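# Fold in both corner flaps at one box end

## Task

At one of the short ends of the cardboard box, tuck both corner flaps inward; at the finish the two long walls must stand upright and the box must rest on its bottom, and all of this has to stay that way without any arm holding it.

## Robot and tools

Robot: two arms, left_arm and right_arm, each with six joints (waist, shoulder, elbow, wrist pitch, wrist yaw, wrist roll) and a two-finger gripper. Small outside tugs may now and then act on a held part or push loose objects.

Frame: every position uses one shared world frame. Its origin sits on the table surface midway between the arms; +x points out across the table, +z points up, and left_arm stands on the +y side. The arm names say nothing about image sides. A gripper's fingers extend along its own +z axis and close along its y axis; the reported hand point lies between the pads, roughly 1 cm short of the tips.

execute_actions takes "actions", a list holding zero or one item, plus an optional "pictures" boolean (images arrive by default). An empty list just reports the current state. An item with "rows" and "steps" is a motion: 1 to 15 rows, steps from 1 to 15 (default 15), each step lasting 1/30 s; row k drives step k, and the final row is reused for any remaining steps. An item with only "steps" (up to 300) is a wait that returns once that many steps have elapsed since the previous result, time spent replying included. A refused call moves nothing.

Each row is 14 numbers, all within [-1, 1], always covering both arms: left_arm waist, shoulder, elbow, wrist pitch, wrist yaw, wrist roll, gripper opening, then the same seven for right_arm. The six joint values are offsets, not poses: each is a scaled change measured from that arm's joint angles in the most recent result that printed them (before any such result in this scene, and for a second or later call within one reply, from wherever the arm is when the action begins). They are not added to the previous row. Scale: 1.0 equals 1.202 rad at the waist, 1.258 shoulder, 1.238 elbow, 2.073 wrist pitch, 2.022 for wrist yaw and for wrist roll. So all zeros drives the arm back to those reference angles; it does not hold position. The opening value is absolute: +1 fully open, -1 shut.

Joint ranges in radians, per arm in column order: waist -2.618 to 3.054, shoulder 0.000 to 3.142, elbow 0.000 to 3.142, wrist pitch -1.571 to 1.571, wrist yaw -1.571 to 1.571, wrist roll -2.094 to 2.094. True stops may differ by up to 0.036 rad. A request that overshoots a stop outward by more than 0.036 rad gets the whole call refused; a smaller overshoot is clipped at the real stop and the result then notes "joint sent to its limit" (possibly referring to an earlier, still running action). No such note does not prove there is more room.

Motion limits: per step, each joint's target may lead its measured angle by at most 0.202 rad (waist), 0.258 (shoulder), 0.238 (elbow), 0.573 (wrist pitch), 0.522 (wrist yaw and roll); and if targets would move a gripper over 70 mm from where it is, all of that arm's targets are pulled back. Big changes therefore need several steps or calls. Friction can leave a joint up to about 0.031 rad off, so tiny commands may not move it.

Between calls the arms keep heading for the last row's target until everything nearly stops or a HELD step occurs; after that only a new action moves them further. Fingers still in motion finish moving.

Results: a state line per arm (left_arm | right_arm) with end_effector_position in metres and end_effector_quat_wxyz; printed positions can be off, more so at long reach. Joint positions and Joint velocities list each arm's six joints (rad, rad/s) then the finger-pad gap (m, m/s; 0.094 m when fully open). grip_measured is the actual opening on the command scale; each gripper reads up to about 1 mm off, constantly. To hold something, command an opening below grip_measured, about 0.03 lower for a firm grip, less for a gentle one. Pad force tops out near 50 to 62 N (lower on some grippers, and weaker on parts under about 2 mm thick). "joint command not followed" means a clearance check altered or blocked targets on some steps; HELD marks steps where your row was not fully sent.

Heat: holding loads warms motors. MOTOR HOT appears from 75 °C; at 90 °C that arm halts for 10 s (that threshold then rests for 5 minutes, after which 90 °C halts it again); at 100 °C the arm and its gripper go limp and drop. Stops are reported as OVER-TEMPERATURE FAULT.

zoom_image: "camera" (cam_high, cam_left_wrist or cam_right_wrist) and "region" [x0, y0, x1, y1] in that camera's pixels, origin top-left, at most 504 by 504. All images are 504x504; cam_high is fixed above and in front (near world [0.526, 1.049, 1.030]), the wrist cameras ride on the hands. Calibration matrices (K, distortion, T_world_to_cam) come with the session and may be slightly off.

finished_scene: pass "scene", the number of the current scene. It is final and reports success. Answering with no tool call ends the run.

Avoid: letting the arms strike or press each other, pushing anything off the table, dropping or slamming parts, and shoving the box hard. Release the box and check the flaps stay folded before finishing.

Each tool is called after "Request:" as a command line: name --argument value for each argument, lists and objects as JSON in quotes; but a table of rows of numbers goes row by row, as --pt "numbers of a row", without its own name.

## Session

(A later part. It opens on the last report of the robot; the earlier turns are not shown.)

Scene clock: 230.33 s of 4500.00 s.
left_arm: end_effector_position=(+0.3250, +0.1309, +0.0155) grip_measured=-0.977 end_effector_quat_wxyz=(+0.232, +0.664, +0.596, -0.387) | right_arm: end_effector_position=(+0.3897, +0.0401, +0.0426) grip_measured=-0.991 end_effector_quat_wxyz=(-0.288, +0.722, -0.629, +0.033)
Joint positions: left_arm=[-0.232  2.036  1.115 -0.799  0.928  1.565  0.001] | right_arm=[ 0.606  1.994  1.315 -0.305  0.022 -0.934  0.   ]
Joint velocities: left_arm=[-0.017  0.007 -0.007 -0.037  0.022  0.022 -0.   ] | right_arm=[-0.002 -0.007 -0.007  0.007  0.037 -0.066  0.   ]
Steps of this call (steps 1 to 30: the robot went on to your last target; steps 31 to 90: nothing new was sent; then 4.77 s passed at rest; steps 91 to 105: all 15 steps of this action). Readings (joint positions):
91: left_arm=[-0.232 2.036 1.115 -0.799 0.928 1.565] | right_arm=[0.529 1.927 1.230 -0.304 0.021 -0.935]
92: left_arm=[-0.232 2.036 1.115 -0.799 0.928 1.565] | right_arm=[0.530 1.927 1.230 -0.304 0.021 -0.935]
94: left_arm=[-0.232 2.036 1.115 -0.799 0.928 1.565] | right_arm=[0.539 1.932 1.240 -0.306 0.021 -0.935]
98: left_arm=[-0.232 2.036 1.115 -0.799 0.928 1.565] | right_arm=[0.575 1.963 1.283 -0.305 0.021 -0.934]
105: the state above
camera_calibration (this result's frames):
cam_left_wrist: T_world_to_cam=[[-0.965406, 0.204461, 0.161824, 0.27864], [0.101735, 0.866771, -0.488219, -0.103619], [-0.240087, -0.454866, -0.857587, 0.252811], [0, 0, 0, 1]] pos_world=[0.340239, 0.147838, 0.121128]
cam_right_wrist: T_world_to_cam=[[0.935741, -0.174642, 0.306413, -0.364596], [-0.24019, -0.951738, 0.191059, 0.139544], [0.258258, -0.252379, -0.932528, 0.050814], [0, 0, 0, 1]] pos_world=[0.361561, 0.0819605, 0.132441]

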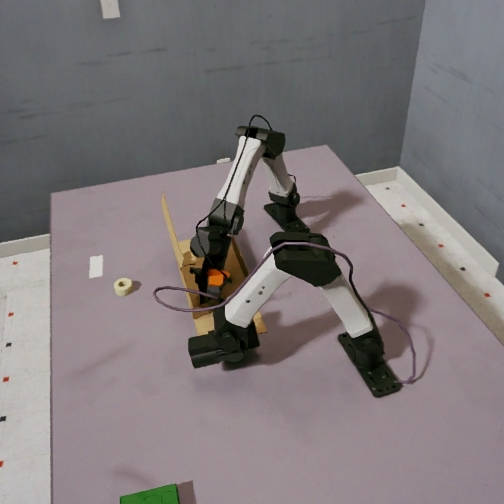

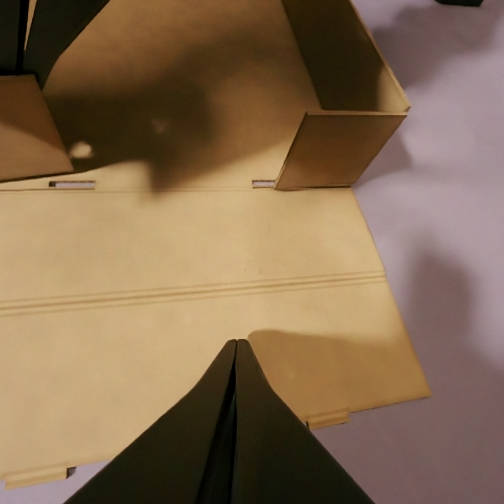

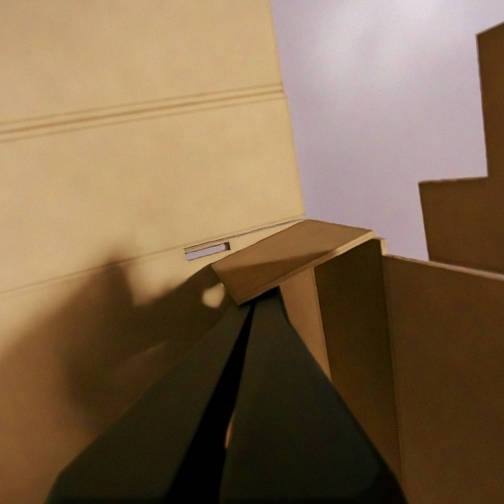

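Request:
execute_actions --actions '[{"rows": [[0,0.02,0,0,0,0,-1, 0.008,0.018,0.016,0,0,0,-1],[0,0.02,0,0,0,0,-1, 0.008,0.024,0.022,0,0,0,-1],[0,0.02,0,0,0,0,-1, 0.008,0.03,0.029,0,0,0,-1],[0,0.02,0,0,0,0,-1, 0.008,0.036,0.036,0,0,0,-1]], "steps": 9}]' --pictures false

Request:
execute_actions --actions '[{"rows": [[0,0,0,0,0,0,-1, 0,-0.03,-0.03,0,0,0,-1],[0,-0.01,0,0,0,0,-1, 0,-0.05,-0.05,0,0,0,-1],[0.01,-0.03,0,0,0,0,-1, 0,-0.075,-0.07,0,0,0,-1],[0.025,-0.055,-0.01,0,0,0,-1, 0,-0.1,-0.09,0,0,0,-1],[0.04,-0.085,-0.025,0,0,0,-1, 0,-0.13,-0.11,0,0,0,-1],[0.06,-0.12,-0.04,0,0,0,-1, 0,-0.16,-0.13,0,0,0,-1],[0.08,-0.155,-0.055,0,0,0,-1, 0,-0.19,-0.15,0,0,0,-1],[0.1,-0.19,-0.07,0,0,0,-1, 0,-0.22,-0.17,0,0,0,-1],[0.12,-0.225,-0.085,0,0,0,-1, 0,-0.25,-0.19,0,0,0,-1],[0.14,-0.26,-0.1,0,0,0,-1, 0,-0.28,-0.21,0,0,0,-1],[0.16,-0.295,-0.115,0,0,0,-1, 0,-0.31,-0.23,0,0,0,-1],[0.175,-0.325,-0.125,0,0,0,-1, 0,-0.335,-0.245,0,0,0,-1],[0.19,-0.35,-0.135,0,0,0,-1, 0,-0.35,-0.25,0,0,0,-1]], "steps": 15}]' --pictures false

Request:
execute_actions --actions '[{"steps": 8}]'

Scene clock: 236.73 s of 4500.00 s.
left_arm: end_effector_position=(+0.3250, +0.1309, +0.0156) grip_measured=-0.977 end_effector_quat_wxyz=(+0.232, +0.664, +0.596, -0.388) | right_arm: end_effector_position=(+0.3947, +0.0444, +0.0419) grip_measured=-0.991 end_effector_quat_wxyz=(-0.289, +0.721, -0.629, +0.034)
Joint positions: left_arm=[-0.232  2.036  1.115 -0.799  0.929  1.565  0.001] | right_arm=[ 0.606  2.016  1.343 -0.308  0.025 -0.934  0.   ]
Joint velocities: left_arm=[-0.002 -0.007 -0.002  0.022  0.037  0.007  0.001] | right_arm=[ 0.002  0.002  0.017 -0.037 -0.022 -0.037  0.001]
Steps of this call (steps 1 to 15: the robot went on to your last target; steps 16 to 90: nothing new was sent; then 3.10 s passed at rest; steps 91 to 99: all 9 steps of this action). Readings (joint positions):
91: left_arm=[-0.232 2.036 1.115 -0.799 0.928 1.565] | right_arm=[0.606 1.994 1.315 -0.305 0.022 -0.934]
92: left_arm=[-0.232 2.036 1.115 -0.799 0.928 1.565] | right_arm=[0.606 1.995 1.317 -0.306 0.022 -0.934]
94: left_arm=[-0.232 2.036 1.115 -0.799 0.928 1.565] | right_arm=[0.606 2.003 1.328 -0.308 0.023 -0.934]
98: left_arm=[-0.232 2.036 1.115 -0.799 0.929 1.565] | right_arm=[0.606 2.016 1.343 -0.308 0.024 -0.934]
99: the state above

Scene clock: 237.23 s of 4500.00 s.
left_arm: end_effector_position=(+0.3419, +0.1971, +0.1058) grip_measured=-0.977 end_effector_quat_wxyz=(+0.365, +0.640, +0.622, -0.264) | right_arm: end_effector_position=(+0.3473, -0.0027, +0.1298) grip_measured=-0.991 end_effector_quat_wxyz=(-0.365, +0.700, -0.612, +0.040)
Joint positions: left_arm=[-0.006  1.61   0.978 -0.795  0.928  1.565  0.001] | right_arm=[ 0.606  1.579  1.066 -0.307  0.025 -0.934  0.   ]
Joint velocities: left_arm=[ 0.203 -0.51  -0.071 -0.037  0.051  0.022  0.   ] | right_arm=[ 0.002 -0.359 -0.037  0.022 -0.022  0.022 -0.001]
Steps of this call (steps 1 to 15: all 15 steps of this action). Readings (joint positions):
1: left_arm=[-0.232 2.036 1.115 -0.799 0.929 1.565] | right_arm=[0.606 2.013 1.340 -0.306 0.025 -0.934]
2: left_arm=[-0.232 2.036 1.115 -0.799 0.929 1.565] | right_arm=[0.606 2.004 1.329 -0.305 0.025 -0.934]
4: left_arm=[-0.229 2.029 1.115 -0.799 0.928 1.565] | right_arm=[0.606 1.962 1.287 -0.304 0.025 -0.934]
8: left_arm=[-0.170 1.910 1.068 -0.796 0.928 1.565] | right_arm=[0.606 1.823 1.187 -0.309 0.025 -0.934]
15: the state above

Scene clock: 237.50 s of 4500.00 s.
left_arm: end_effector_position=(+0.3387, +0.1981, +0.1059) grip_measured=-0.977 end_effector_quat_wxyz=(+0.366, +0.639, +0.623, -0.264) | right_arm: end_effector_position=(+0.3456, -0.0044, +0.1298) grip_measured=-0.991 end_effector_quat_wxyz=(-0.366, +0.700, -0.612, +0.040)
Joint positions: left_arm=[-0.002  1.596  0.964 -0.795  0.928  1.565  0.001] | right_arm=[ 0.606  1.569  1.054 -0.303  0.025 -0.934  0.   ]
Joint velocities: left_arm=[ 0.007 -0.007 -0.002 -0.037 -0.037 -0.022 -0.001] | right_arm=[-0.007  0.002 -0.017  0.007  0.022 -0.037 -0.001]
Steps of this call (steps 1 to 8: the robot went on to your last target). Readings (joint positions):
1: left_arm=[-0.002 1.599 0.977 -0.795 0.928 1.565] | right_arm=[0.606 1.571 1.065 -0.306 0.025 -0.934]
2: left_arm=[-0.002 1.596 0.976 -0.795 0.928 1.565] | right_arm=[0.606 1.569 1.065 -0.304 0.025 -0.934]
4: left_arm=[-0.002 1.596 0.969 -0.795 0.928 1.565] | right_arm=[0.606 1.569 1.062 -0.303 0.025 -0.934]
8: the state above
camera_calibration (this result's frames):
cam_left_wrist: T_world_to_cam=[[-0.991245, -0.020863, -0.130376, 0.347817], [0.0454213, 0.873289, -0.48508, -0.101663], [0.123977, -0.486755, -0.864696, 0.247904], [0, 0, 0, 1]] pos_world=[0.318655, 0.216707, 0.210394]
cam_right_wrist: T_world_to_cam=[[0.893282, -0.216891, 0.393707, -0.3547], [-0.25677, -0.965131, 0.0509006, 0.0938547], [0.368939, -0.146561, -0.917826, 0.092618], [0, 0, 0, 1]] pos_world=[0.306776, 0.027225, 0.219878]

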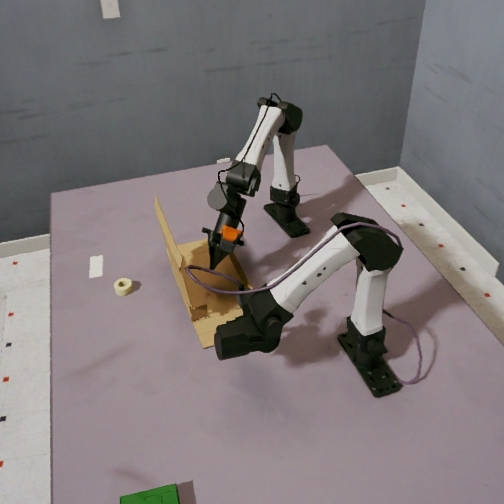

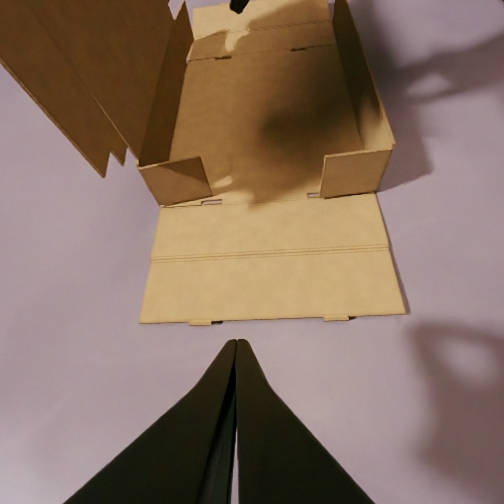

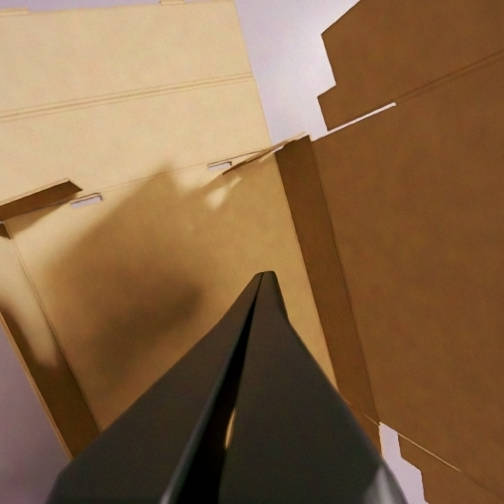

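Request:
finished_scene --scene 1

The scene is finished: the task was done.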